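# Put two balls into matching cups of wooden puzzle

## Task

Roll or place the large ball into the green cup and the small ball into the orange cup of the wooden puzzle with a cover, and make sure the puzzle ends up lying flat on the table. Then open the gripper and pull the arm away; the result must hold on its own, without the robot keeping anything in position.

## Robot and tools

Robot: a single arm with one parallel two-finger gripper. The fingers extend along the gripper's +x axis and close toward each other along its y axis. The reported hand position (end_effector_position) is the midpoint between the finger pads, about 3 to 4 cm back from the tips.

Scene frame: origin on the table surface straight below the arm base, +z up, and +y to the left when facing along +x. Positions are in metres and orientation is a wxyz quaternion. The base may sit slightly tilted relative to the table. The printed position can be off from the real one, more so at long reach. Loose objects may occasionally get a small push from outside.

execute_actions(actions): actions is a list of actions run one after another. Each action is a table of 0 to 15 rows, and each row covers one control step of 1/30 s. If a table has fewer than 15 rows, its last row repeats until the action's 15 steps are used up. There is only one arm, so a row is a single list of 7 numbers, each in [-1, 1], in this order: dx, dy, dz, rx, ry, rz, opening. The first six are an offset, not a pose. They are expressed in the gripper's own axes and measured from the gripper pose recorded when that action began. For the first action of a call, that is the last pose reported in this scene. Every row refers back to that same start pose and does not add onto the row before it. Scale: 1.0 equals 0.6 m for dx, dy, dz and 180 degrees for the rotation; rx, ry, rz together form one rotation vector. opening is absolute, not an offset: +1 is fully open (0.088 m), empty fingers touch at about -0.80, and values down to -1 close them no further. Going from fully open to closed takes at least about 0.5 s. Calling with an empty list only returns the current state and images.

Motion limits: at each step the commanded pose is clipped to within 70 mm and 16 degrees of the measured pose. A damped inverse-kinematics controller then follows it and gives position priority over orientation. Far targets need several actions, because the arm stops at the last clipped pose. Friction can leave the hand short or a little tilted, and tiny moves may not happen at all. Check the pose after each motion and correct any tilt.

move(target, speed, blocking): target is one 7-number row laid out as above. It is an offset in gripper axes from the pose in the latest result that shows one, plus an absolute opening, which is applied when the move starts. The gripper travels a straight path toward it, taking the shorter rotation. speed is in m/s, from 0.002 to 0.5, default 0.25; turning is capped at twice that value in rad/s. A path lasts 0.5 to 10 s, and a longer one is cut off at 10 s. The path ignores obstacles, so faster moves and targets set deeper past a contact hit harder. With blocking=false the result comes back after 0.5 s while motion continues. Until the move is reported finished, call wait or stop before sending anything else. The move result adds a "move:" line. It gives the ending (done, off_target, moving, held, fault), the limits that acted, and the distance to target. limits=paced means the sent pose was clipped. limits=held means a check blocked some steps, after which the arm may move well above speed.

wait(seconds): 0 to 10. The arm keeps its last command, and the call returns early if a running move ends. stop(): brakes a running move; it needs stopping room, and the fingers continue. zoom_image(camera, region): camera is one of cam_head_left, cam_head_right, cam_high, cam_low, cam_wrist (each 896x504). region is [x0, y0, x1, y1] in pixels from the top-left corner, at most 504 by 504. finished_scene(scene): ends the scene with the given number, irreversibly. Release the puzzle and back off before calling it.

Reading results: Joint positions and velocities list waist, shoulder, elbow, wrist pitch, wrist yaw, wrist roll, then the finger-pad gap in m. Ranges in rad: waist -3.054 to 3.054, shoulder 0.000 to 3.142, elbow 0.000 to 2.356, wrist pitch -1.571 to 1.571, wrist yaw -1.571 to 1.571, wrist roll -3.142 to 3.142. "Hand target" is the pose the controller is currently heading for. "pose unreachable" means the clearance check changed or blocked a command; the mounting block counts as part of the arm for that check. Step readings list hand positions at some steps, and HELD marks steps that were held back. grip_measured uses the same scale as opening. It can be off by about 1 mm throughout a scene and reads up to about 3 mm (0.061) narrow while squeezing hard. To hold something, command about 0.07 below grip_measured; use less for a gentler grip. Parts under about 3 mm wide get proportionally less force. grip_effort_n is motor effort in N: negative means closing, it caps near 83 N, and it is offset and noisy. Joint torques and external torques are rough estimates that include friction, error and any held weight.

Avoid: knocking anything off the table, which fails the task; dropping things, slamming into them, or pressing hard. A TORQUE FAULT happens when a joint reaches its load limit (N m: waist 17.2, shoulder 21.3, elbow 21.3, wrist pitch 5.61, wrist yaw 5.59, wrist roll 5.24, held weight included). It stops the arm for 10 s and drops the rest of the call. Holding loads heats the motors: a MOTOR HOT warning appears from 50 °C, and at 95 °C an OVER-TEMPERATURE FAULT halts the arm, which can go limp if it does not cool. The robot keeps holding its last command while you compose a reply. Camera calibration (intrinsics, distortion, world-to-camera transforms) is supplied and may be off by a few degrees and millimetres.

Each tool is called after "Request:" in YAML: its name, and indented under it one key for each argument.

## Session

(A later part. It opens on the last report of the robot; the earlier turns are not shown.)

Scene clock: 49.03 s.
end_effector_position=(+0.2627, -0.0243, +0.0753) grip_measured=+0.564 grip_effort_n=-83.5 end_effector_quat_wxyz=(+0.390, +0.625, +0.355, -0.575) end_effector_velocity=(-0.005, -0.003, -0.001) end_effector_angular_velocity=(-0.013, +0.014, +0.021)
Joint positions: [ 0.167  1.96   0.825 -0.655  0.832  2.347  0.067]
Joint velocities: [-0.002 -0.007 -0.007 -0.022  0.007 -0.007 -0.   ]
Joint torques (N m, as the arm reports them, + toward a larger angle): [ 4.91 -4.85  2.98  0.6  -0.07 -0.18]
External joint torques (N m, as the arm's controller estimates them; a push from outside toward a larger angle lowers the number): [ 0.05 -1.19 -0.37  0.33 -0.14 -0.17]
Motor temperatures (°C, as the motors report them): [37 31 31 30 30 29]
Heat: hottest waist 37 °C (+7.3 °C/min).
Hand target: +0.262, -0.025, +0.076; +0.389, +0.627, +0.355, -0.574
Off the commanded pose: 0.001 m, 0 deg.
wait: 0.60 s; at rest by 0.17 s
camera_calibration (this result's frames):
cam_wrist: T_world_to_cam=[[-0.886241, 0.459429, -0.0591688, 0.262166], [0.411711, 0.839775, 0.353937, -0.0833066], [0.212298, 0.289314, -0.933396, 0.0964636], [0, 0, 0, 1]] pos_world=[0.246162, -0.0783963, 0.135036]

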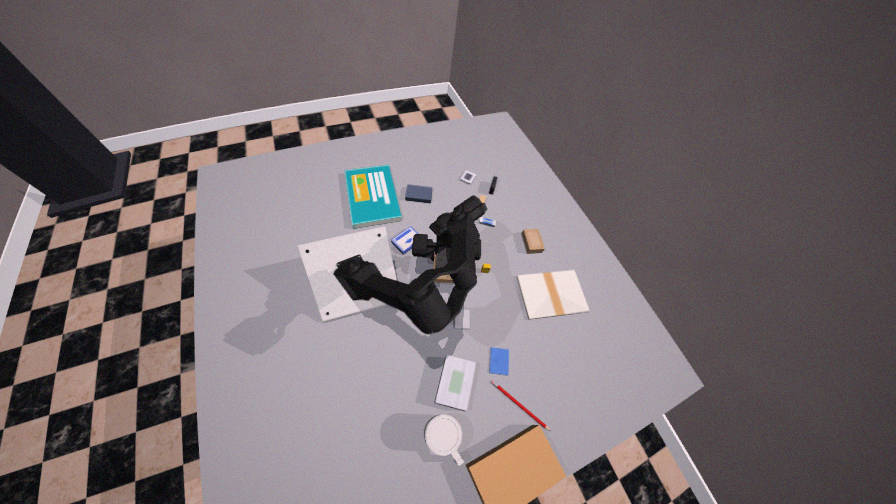

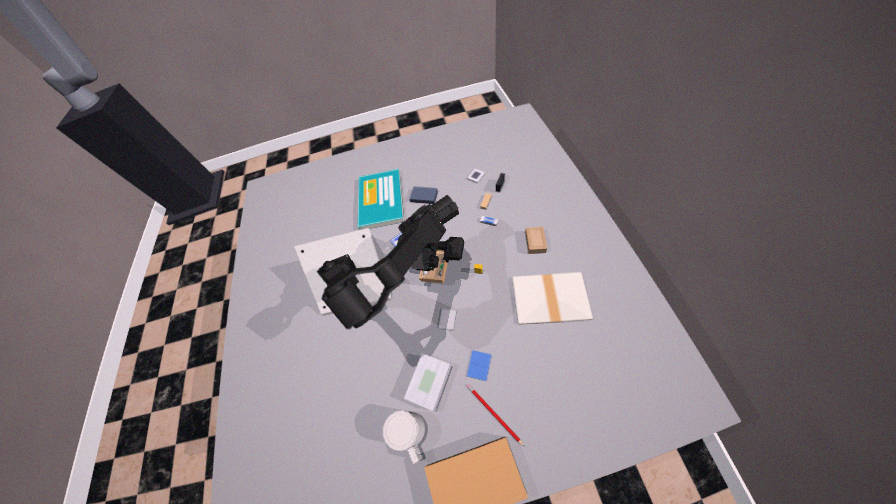

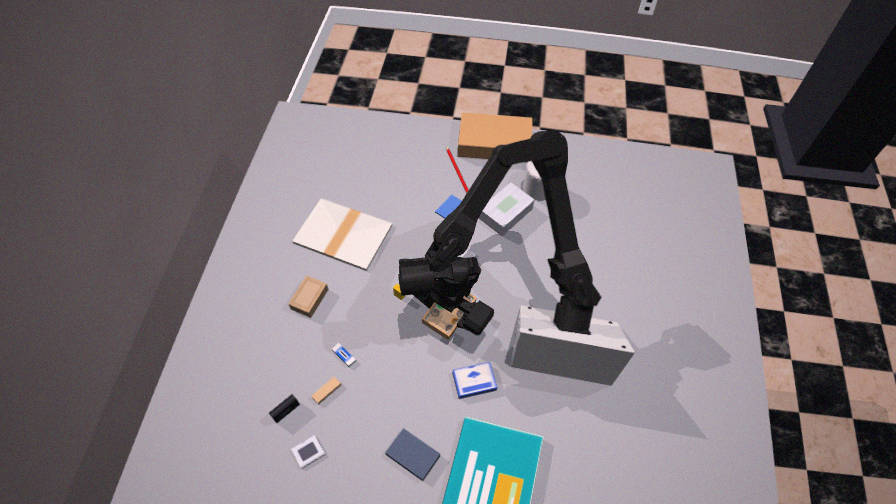

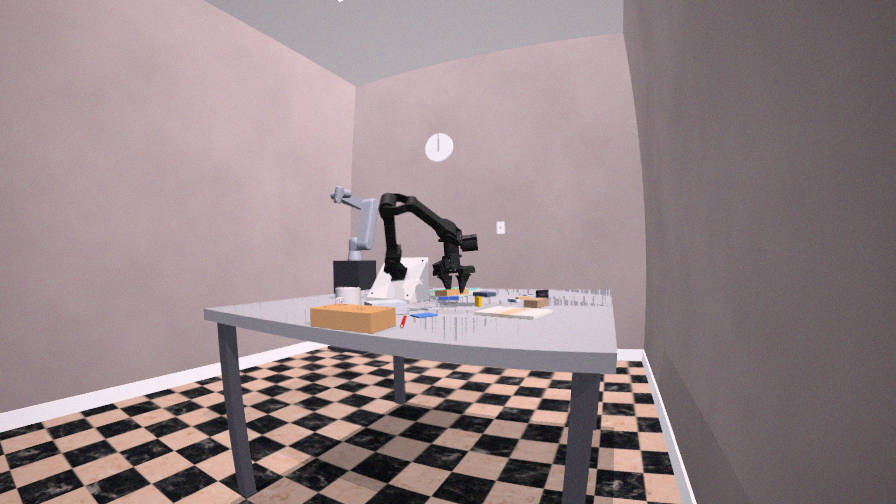

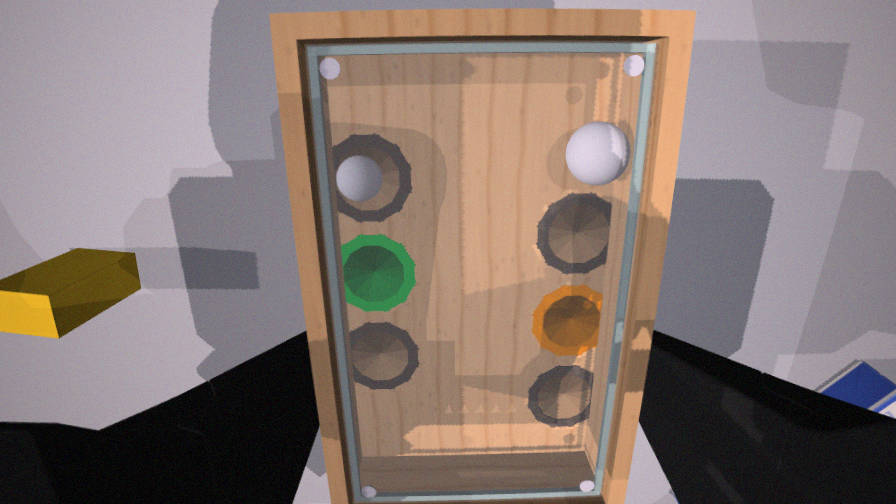

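Request:
execute_actions:
  actions:
    - [[0,0,0,0,-0.001,0,0.5],[0,0,0,0,-0.002,0,0.5],[0,0,0,0,-0.0035,0,0.5],[0,0,0,0,-0.005,0,0.5],[0,0,0,0,-0.0065,0,0.5],[0,0,0,0,-0.008,0,0.5],[0,0,0,0,-0.009,0,0.5],[0,0,0,0,-0.010,0,0.5],[0,0,0,0,-0.011,0,0.5]]

Request:
wait:
  seconds: 0.4

Request:
wait:
  seconds: 0.5

Scene clock: 50.53 s.
end_effector_position=(+0.2602, -0.0252, +0.0734) grip_measured=+0.564 grip_effort_n=-83.5 end_effector_quat_wxyz=(+0.394, +0.614, +0.352, -0.586) end_effector_velocity=(+0.001, -0.002, +0.002) end_effector_angular_velocity=(-0.013, +0.012, -0.001)
Joint positions: [ 0.168  1.982  0.837 -0.688  0.847  2.379  0.067]
Joint velocities: [ 0.002  0.012  0.022 -0.037  0.007  0.022 -0.   ]
Joint torques (N m, as the arm reports them, + toward a larger angle): [ 5.68 -3.16  4.33  0.19  0.32  0.17]
External joint torques (N m, as the arm's controller estimates them; a push from outside toward a larger angle lowers the number): [ 0.82  0.58  0.98 -0.05  0.23  0.17]
Motor temperatures (°C, as the motors report them): [37 31 31 30 30 29]
Heat: hottest waist 37 °C (+7.1 °C/min).
Hand target: +0.263, -0.024, +0.075; +0.397, +0.615, +0.348, -0.586
Off the commanded pose: 0.003 m, 1 deg.
Step readings (end_effector_position):
0: (+0.2627, -0.0243, +0.0753)
1: (+0.2627, -0.0243, +0.0753)
2: (+0.2627, -0.0243, +0.0753)
4: (+0.2624, -0.0243, +0.0752)
8: (+0.2603, -0.0249, +0.0740)
15: end_effector_position above
camera_calibration (this result's frames):
cam_wrist: T_world_to_cam=[[-0.886817, 0.45926, -0.0513429, 0.259796], [0.419966, 0.847293, 0.325151, -0.0806512], [0.192831, 0.266787, -0.944267, 0.100797], [0, 0, 0, 1]] pos_world=[0.244826, -0.0778701, 0.134742]

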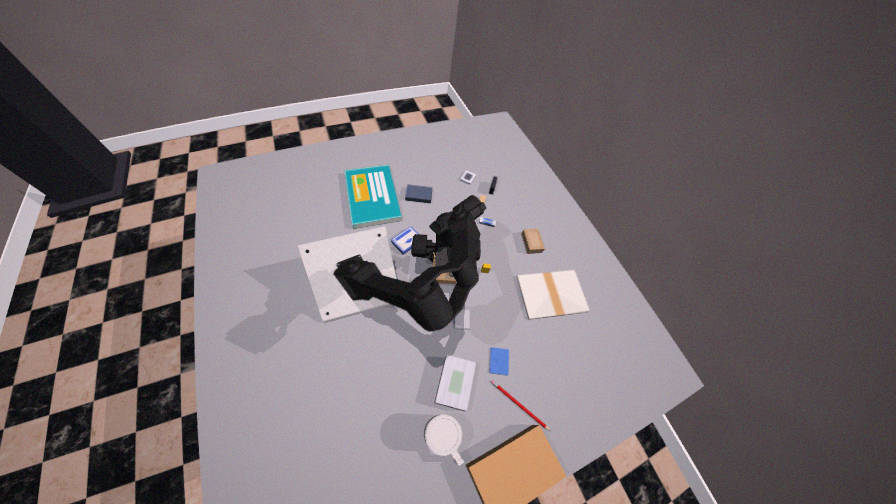

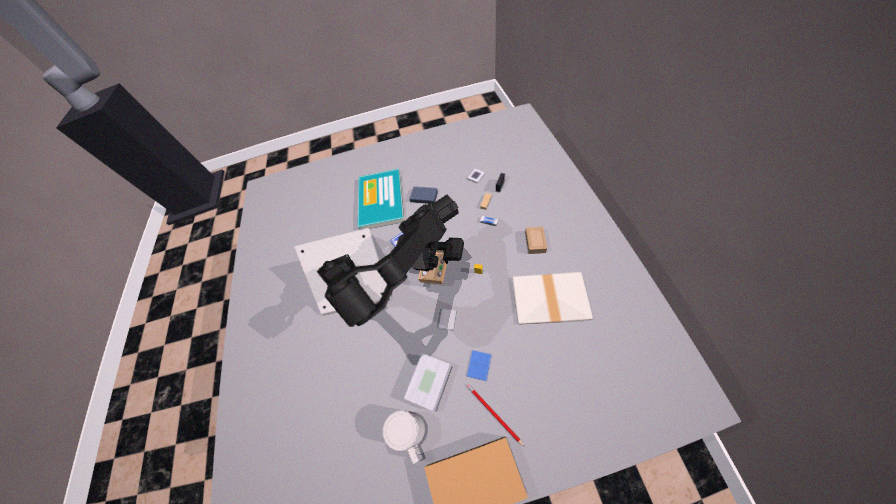

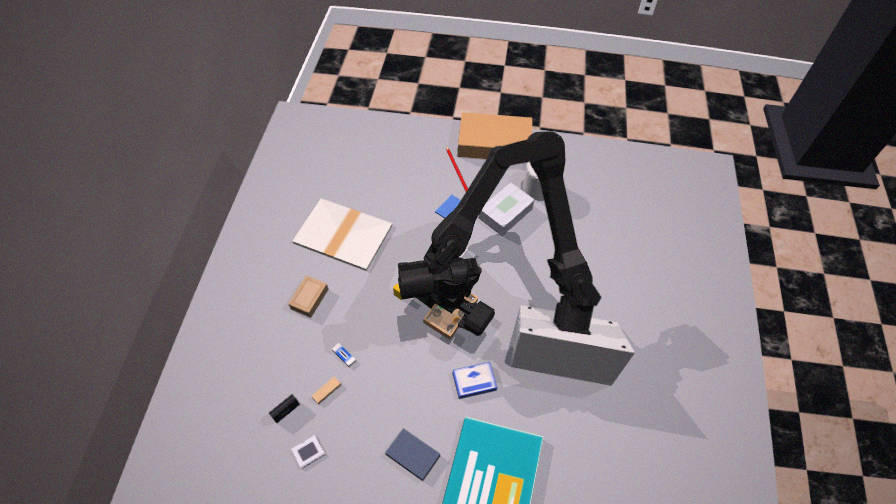

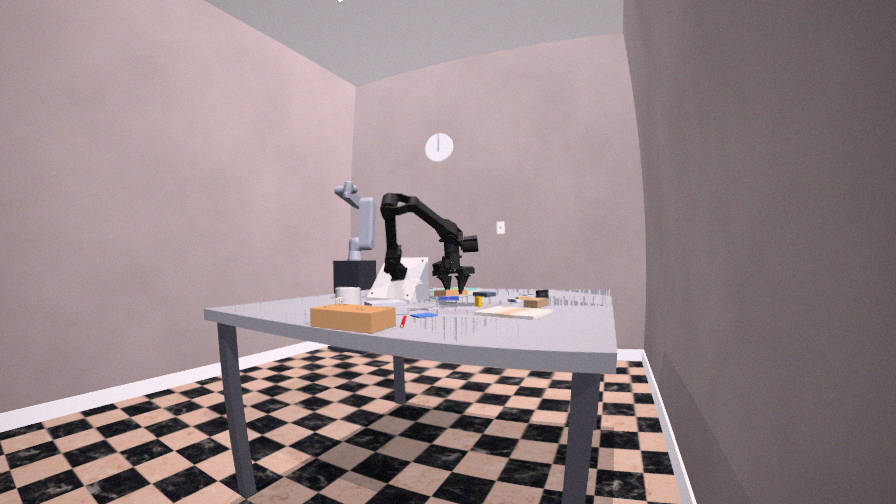

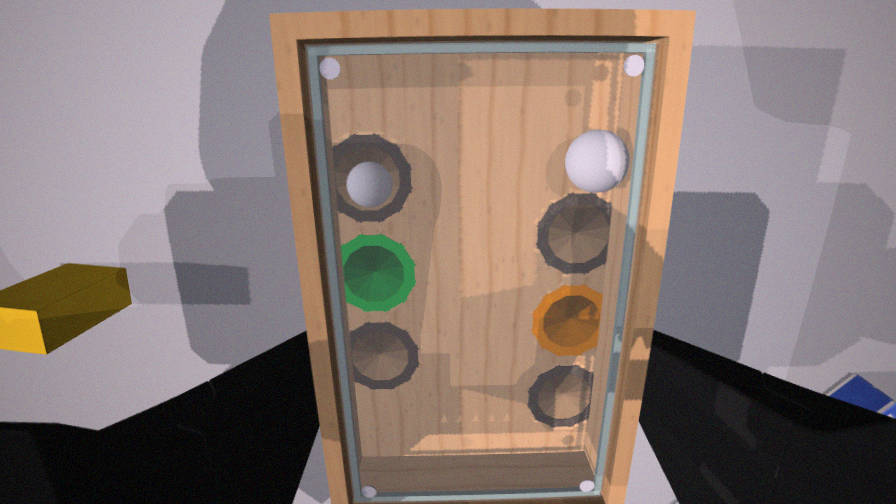

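Scene clock: 50.93 s.
end_effector_position=(+0.2601, -0.0253, +0.0733) grip_measured=+0.564 grip_effort_n=-83.5 end_effector_quat_wxyz=(+0.394, +0.613, +0.351, -0.588) end_effector_velocity=(-0.001, -0.002, -0.000) end_effector_angular_velocity=(-0.009, +0.004, +0.011)
Joint positions: [ 0.168  1.984  0.839 -0.691  0.849  2.383  0.067]
Joint velocities: [-0.002 -0.002 -0.002 -0.007  0.007 -0.007  0.   ]
Joint torques (N m, as the arm reports them, + toward a larger angle): [ 5.69 -3.15  4.39  0.22  0.31  0.16]
External joint torques (N m, as the arm's controller estimates them; a push from outside toward a larger angle lowers the number): [ 0.79  0.53  1.12 -0.01  0.23  0.17]
Motor temperatures (°C, as the motors report them): [37 31 31 30 30 29]
Heat: hottest waist 37 °C (+7.1 °C/min).
Hand target: +0.263, -0.024, +0.075; +0.397, +0.615, +0.348, -0.586
Off the commanded pose: 0.003 m, 0 deg.
wait: 0.40 s; at rest by 0.17 s
camera_calibration (this result's frames):
cam_wrist: T_world_to_cam=[[-0.886602, 0.459698, -0.0511304, 0.259715], [0.421049, 0.847896, 0.322165, -0.0805866], [0.191452, 0.264104, -0.945302, 0.101101], [0, 0, 0, 1]] pos_world=[0.244839, -0.0777626, 0.134812]

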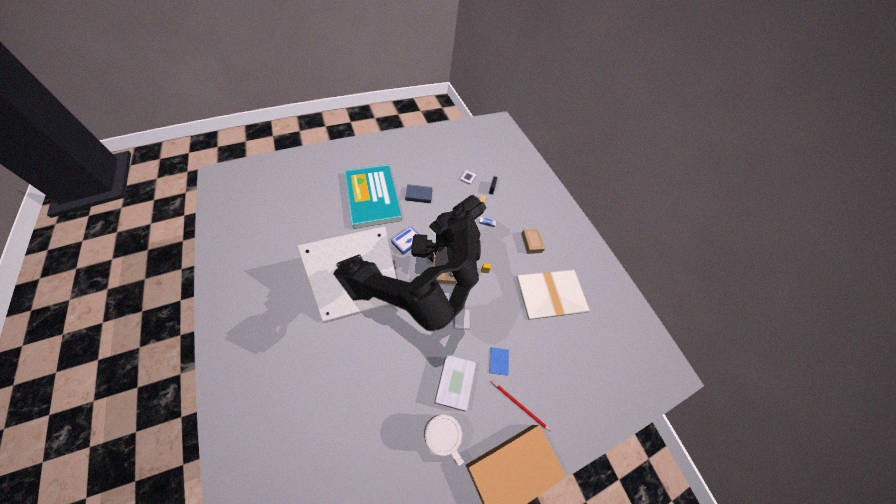

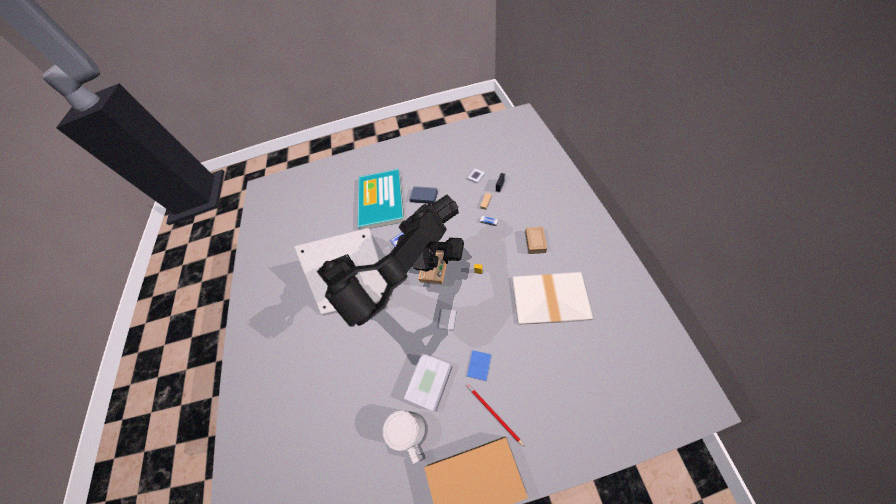

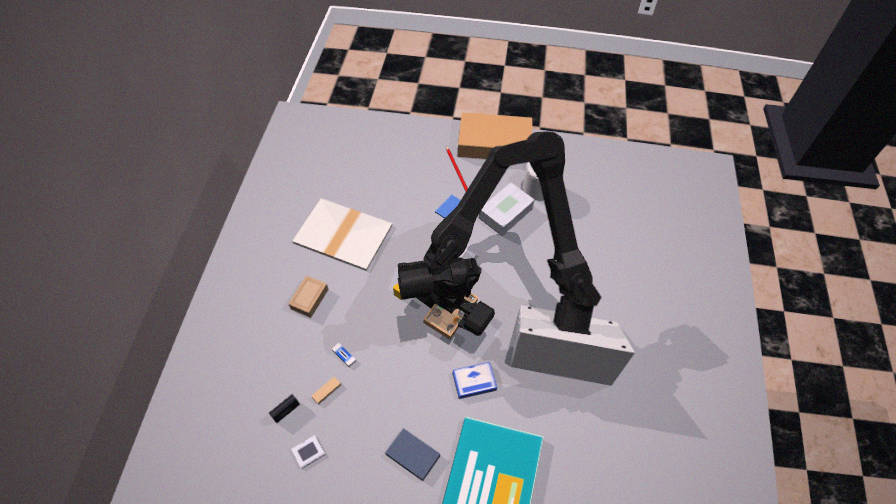

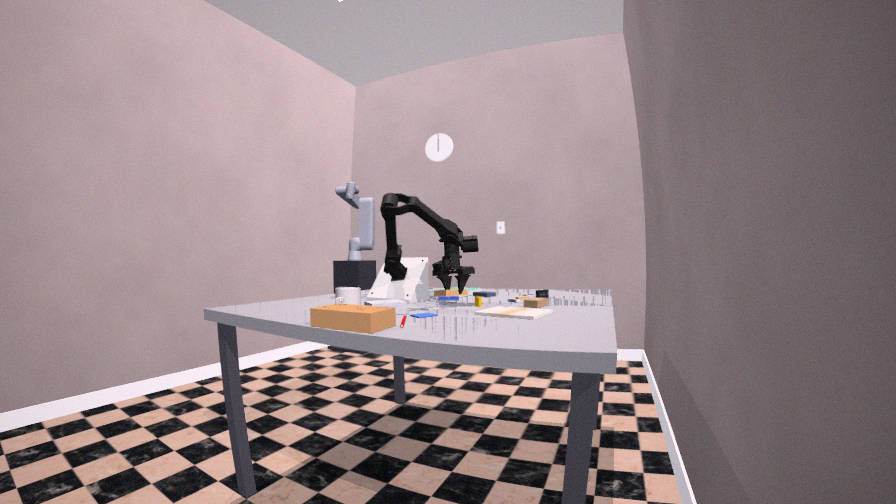

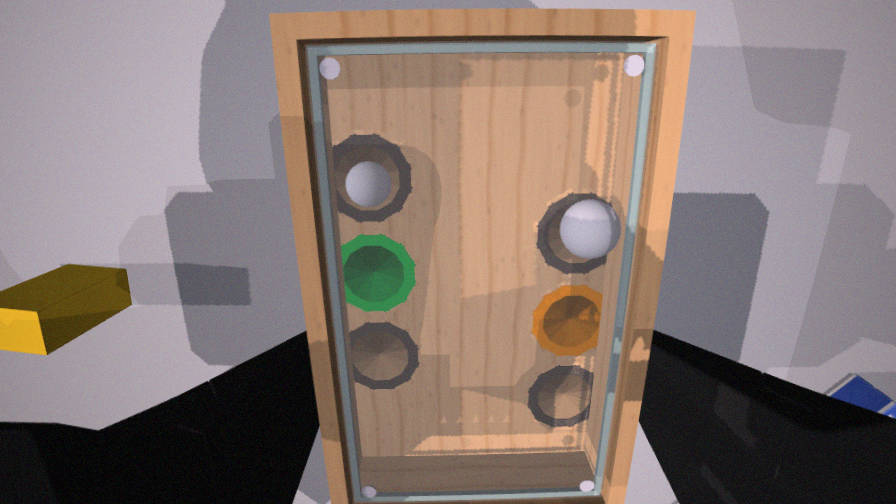

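Scene clock: 51.43 s.
end_effector_position=(+0.2602, -0.0252, +0.0734) grip_measured=+0.564 grip_effort_n=-83.5 end_effector_quat_wxyz=(+0.394, +0.613, +0.351, -0.587) end_effector_velocity=(-0.002, -0.002, -0.001) end_effector_angular_velocity=(+0.006, +0.010, +0.005)
Joint positions: [ 0.169  1.984  0.839 -0.692  0.849  2.383  0.067]
Joint velocities: [-0.007 -0.007 -0.002 -0.007 -0.007 -0.007 -0.   ]
Joint torques (N m, as the arm reports them, + toward a larger angle): [ 5.69 -3.14  4.4   0.21  0.3   0.17]
External joint torques (N m, as the arm's controller estimates them; a push from outside toward a larger angle lowers the number): [0.86 0.56 1.14 0.   0.22 0.17]
Motor temperatures (°C, as the motors report them): [37 31 31 30 30 29]
Heat: hottest waist 37 °C (+7.0 °C/min).
Hand target: +0.263, -0.024, +0.075; +0.397, +0.615, +0.348, -0.586
Off the commanded pose: 0.003 m, 0 deg.
wait: 0.50 s; at rest by 0.17 s
camera_calibration (this result's frames):
cam_wrist: T_world_to_cam=[[-0.886704, 0.459473, -0.0513905, 0.259824], [0.420743, 0.848007, 0.322273, -0.0806184], [0.191655, 0.264138, -0.945251, 0.101144], [0, 0, 0, 1]] pos_world=[0.244922, -0.0777333, 0.13494]

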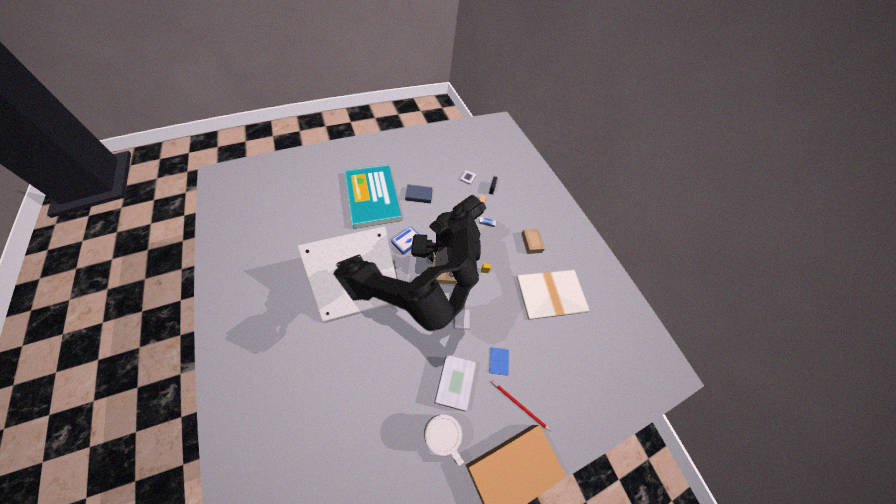

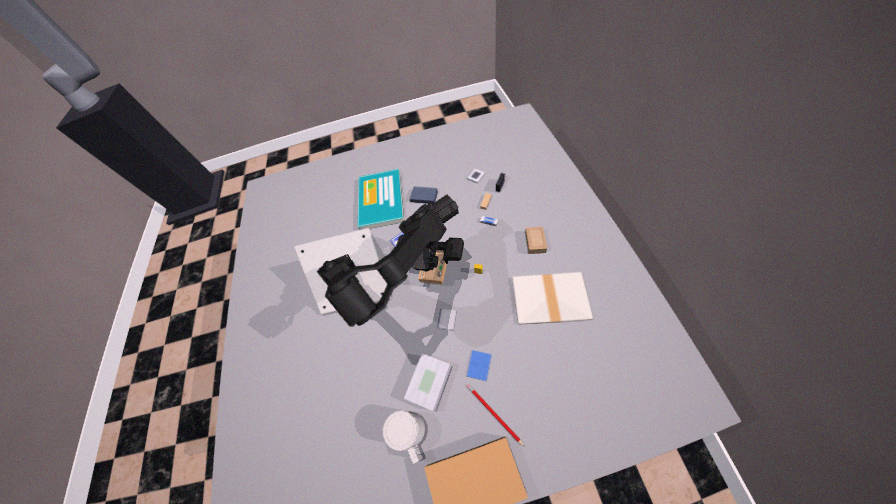

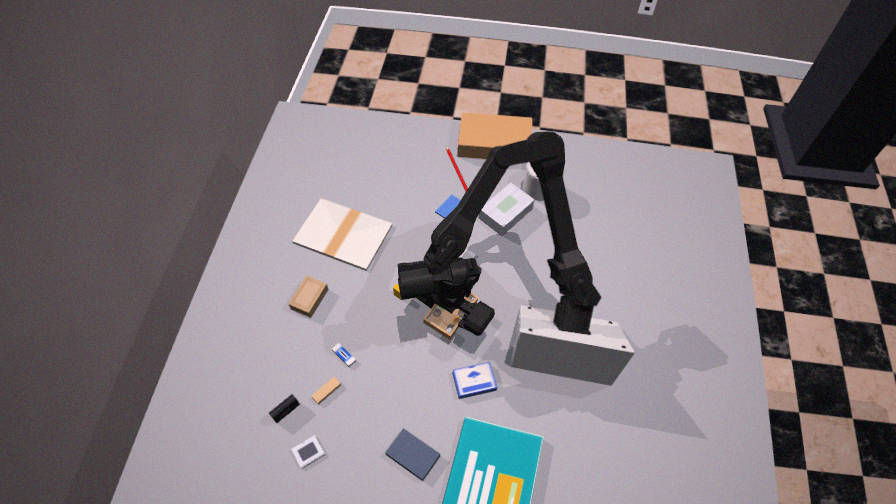

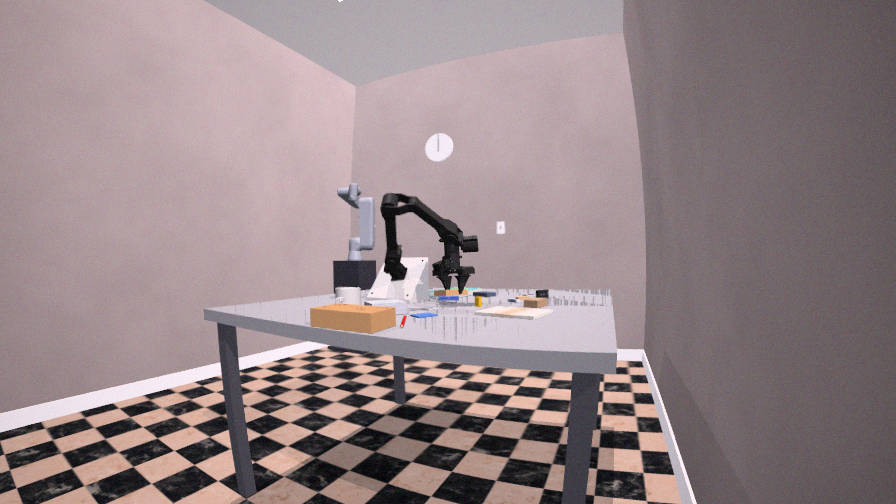

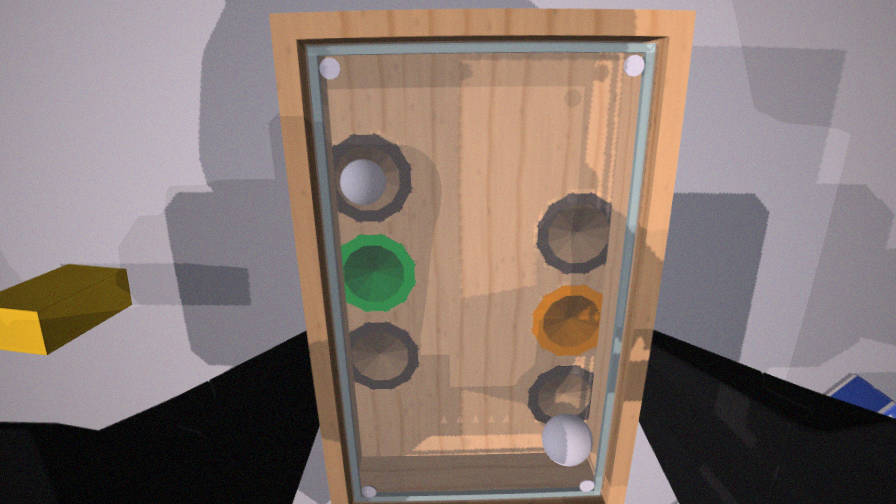

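Request:
move:
  target: [0, 0, 0, 0, 0.010, 0.047, 0.5]
  speed: 0.08

Request:
wait:
  seconds: 0.5

Scene clock: 55.27 s.
end_effector_position=(+0.2597, -0.0248, +0.0709) grip_measured=+0.564 grip_effort_n=-83.5 end_effector_quat_wxyz=(+0.426, +0.645, +0.314, -0.552) end_effector_velocity=(-0.004, +0.001, -0.001) end_effector_angular_velocity=(+0.002, +0.003, +0.026)
Joint positions: [ 0.19   1.923  0.704 -0.462  0.916  2.279  0.067]
Joint velocities: [ 0.002 -0.007 -0.017  0.007 -0.007 -0.022  0.   ]
Joint torques (N m, as the arm reports them, + toward a larger angle): [ 5.29 -4.58  3.05  0.74  0.38 -0.16]
External joint torques (N m, as the arm's controller estimates them; a push from outside toward a larger angle lowers the number): [ 0.76 -1.23 -0.31  0.34  0.25 -0.15]
Motor temperatures (°C, as the motors report them): [37 31 31 30 30 29]
Heat: hottest waist 37 °C (+6.5 °C/min).
Hand target: +0.260, -0.025, +0.073; +0.430, +0.647, +0.311, -0.547
Off the commanded pose: 0.003 m, 1 deg.
move: done
camera_calibration (this result's frames):
cam_wrist: T_world_to_cam=[[-0.870396, 0.457349, -0.182327, 0.264033], [0.378338, 0.858266, 0.346756, -0.0704464], [0.315074, 0.232833, -0.920064, 0.0641686], [0, 0, 0, 1]] pos_world=[0.236248, -0.0752343, 0.131607]

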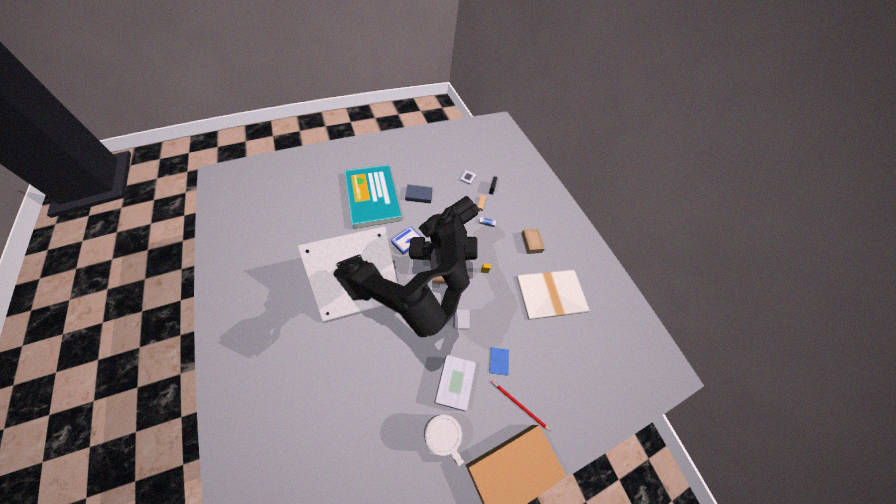

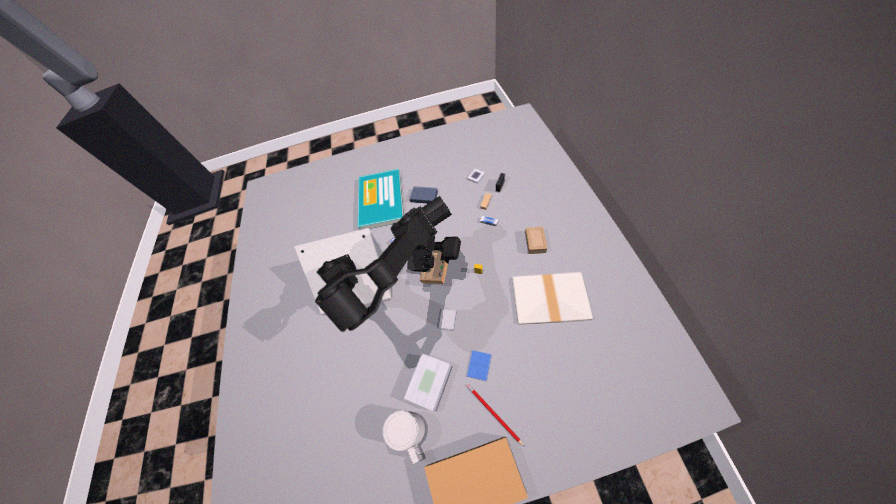

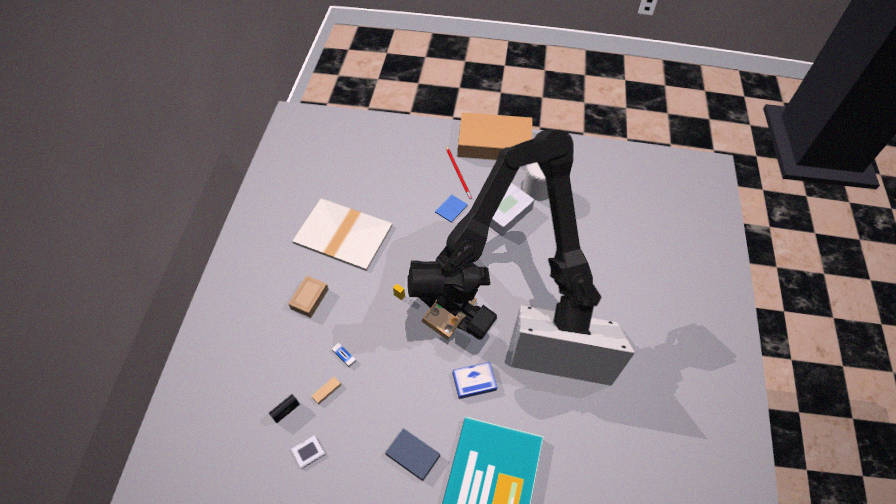

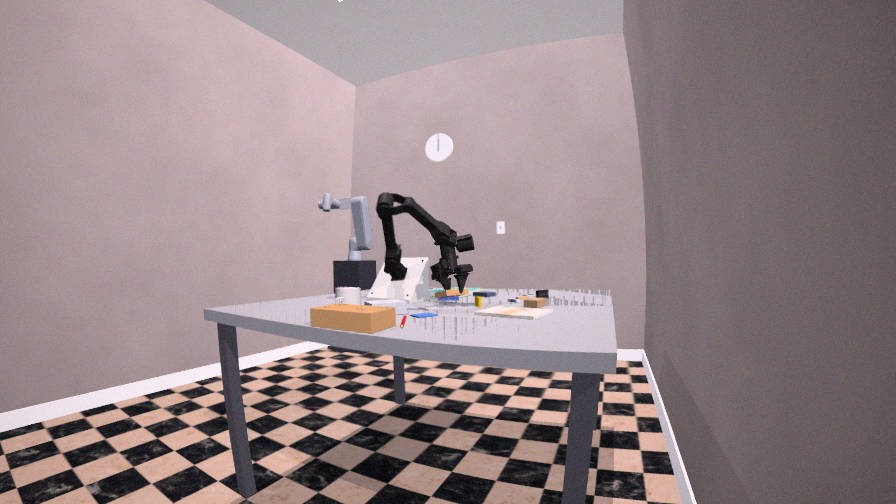

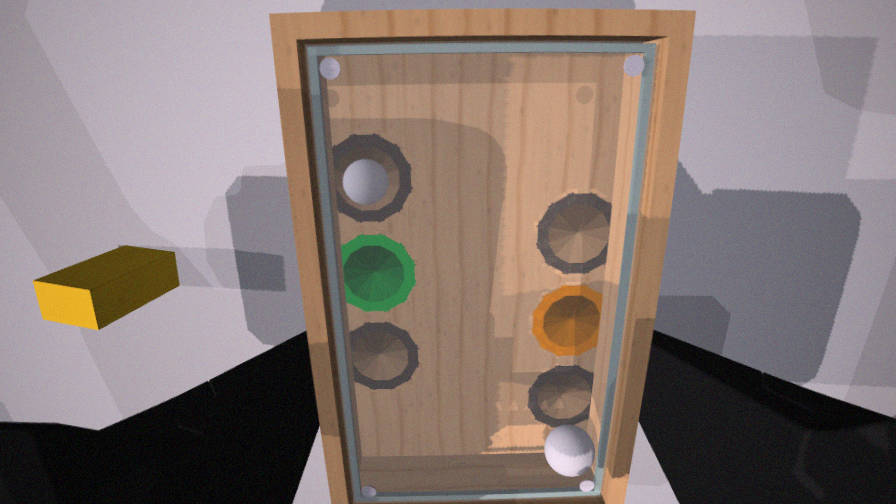

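Scene clock: 55.77 s.
end_effector_position=(+0.2597, -0.0248, +0.0709) grip_measured=+0.564 grip_effort_n=-83.5 end_effector_quat_wxyz=(+0.426, +0.645, +0.314, -0.551) end_effector_velocity=(-0.002, -0.002, -0.001) end_effector_angular_velocity=(-0.010, +0.005, +0.009)
Joint positions: [ 0.191  1.921  0.702 -0.457  0.916  2.277  0.067]
Joint velocities: [-0.002 -0.002 -0.002 -0.007  0.007 -0.007 -0.   ]
Joint torques (N m, as the arm reports them, + toward a larger angle): [ 5.31 -4.53  3.03  0.74  0.36 -0.18]
External joint torques (N m, as the arm's controller estimates them; a push from outside toward a larger angle lowers the number): [ 0.78 -1.14 -0.38  0.34  0.24 -0.17]
Motor temperatures (°C, as the motors report them): [37 31 31 30 30 29]
Heat: hottest waist 37 °C (+6.5 °C/min).
Hand target: +0.260, -0.025, +0.073; +0.430, +0.647, +0.311, -0.547
Off the commanded pose: 0.003 m, 1 deg.
wait: 0.50 s; at rest by 0.17 s
camera_calibration (this result's frames):
cam_wrist: T_world_to_cam=[[-0.870067, 0.457125, -0.184443, 0.264089], [0.377378, 0.85844, 0.347371, -0.0702671], [0.317125, 0.232631, -0.91941, 0.0635794], [0, 0, 0, 1]] pos_world=[0.23613, -0.0751922, 0.131574]

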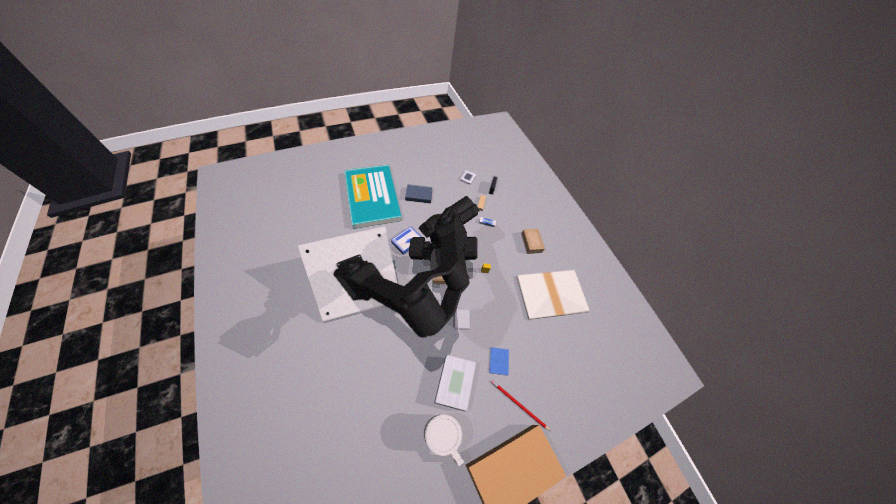

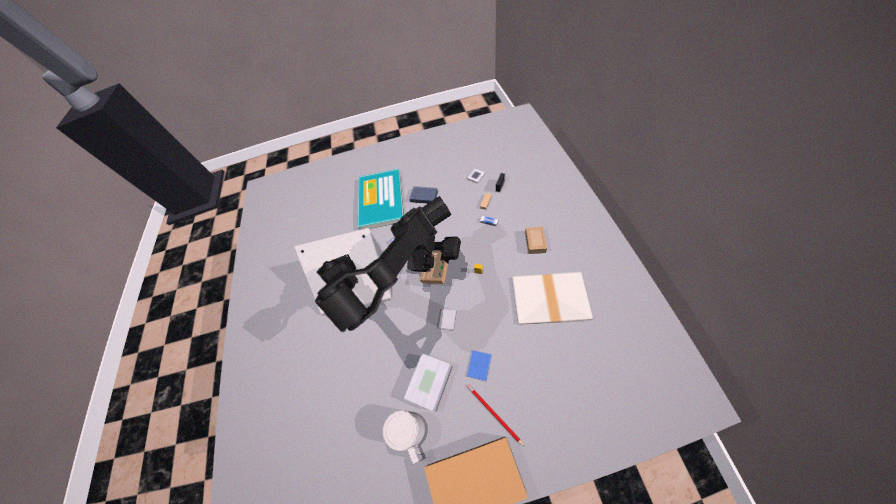

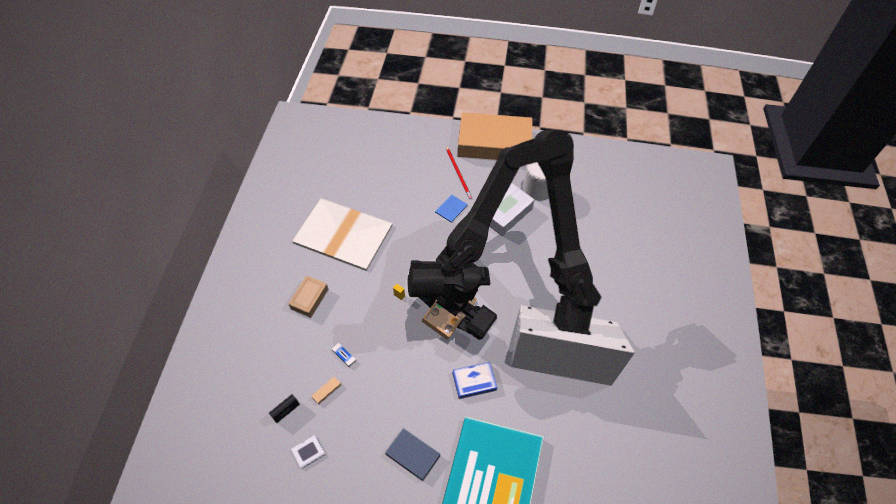

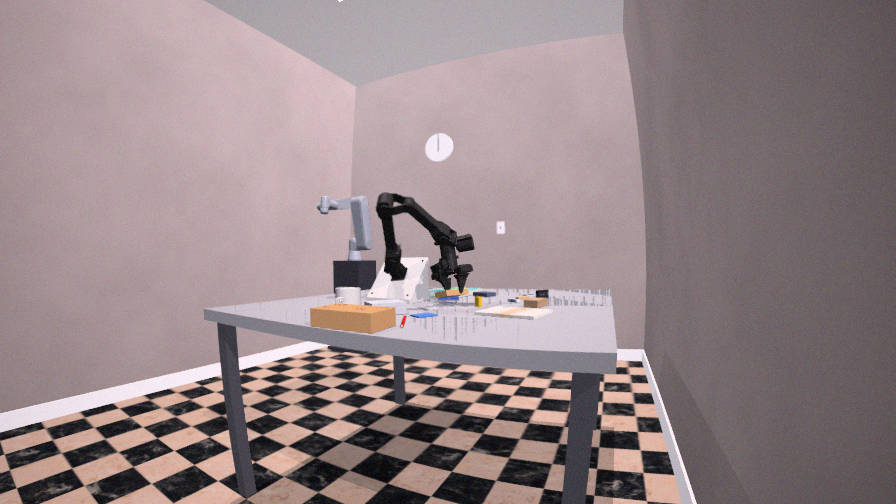

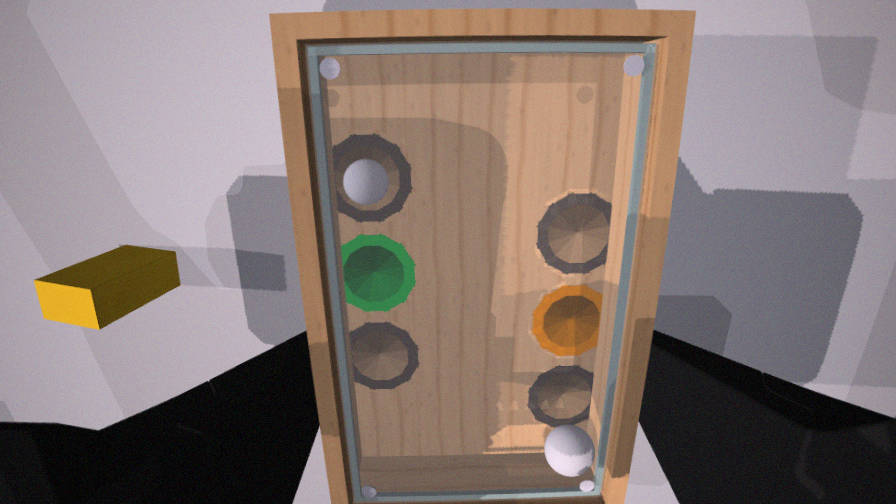

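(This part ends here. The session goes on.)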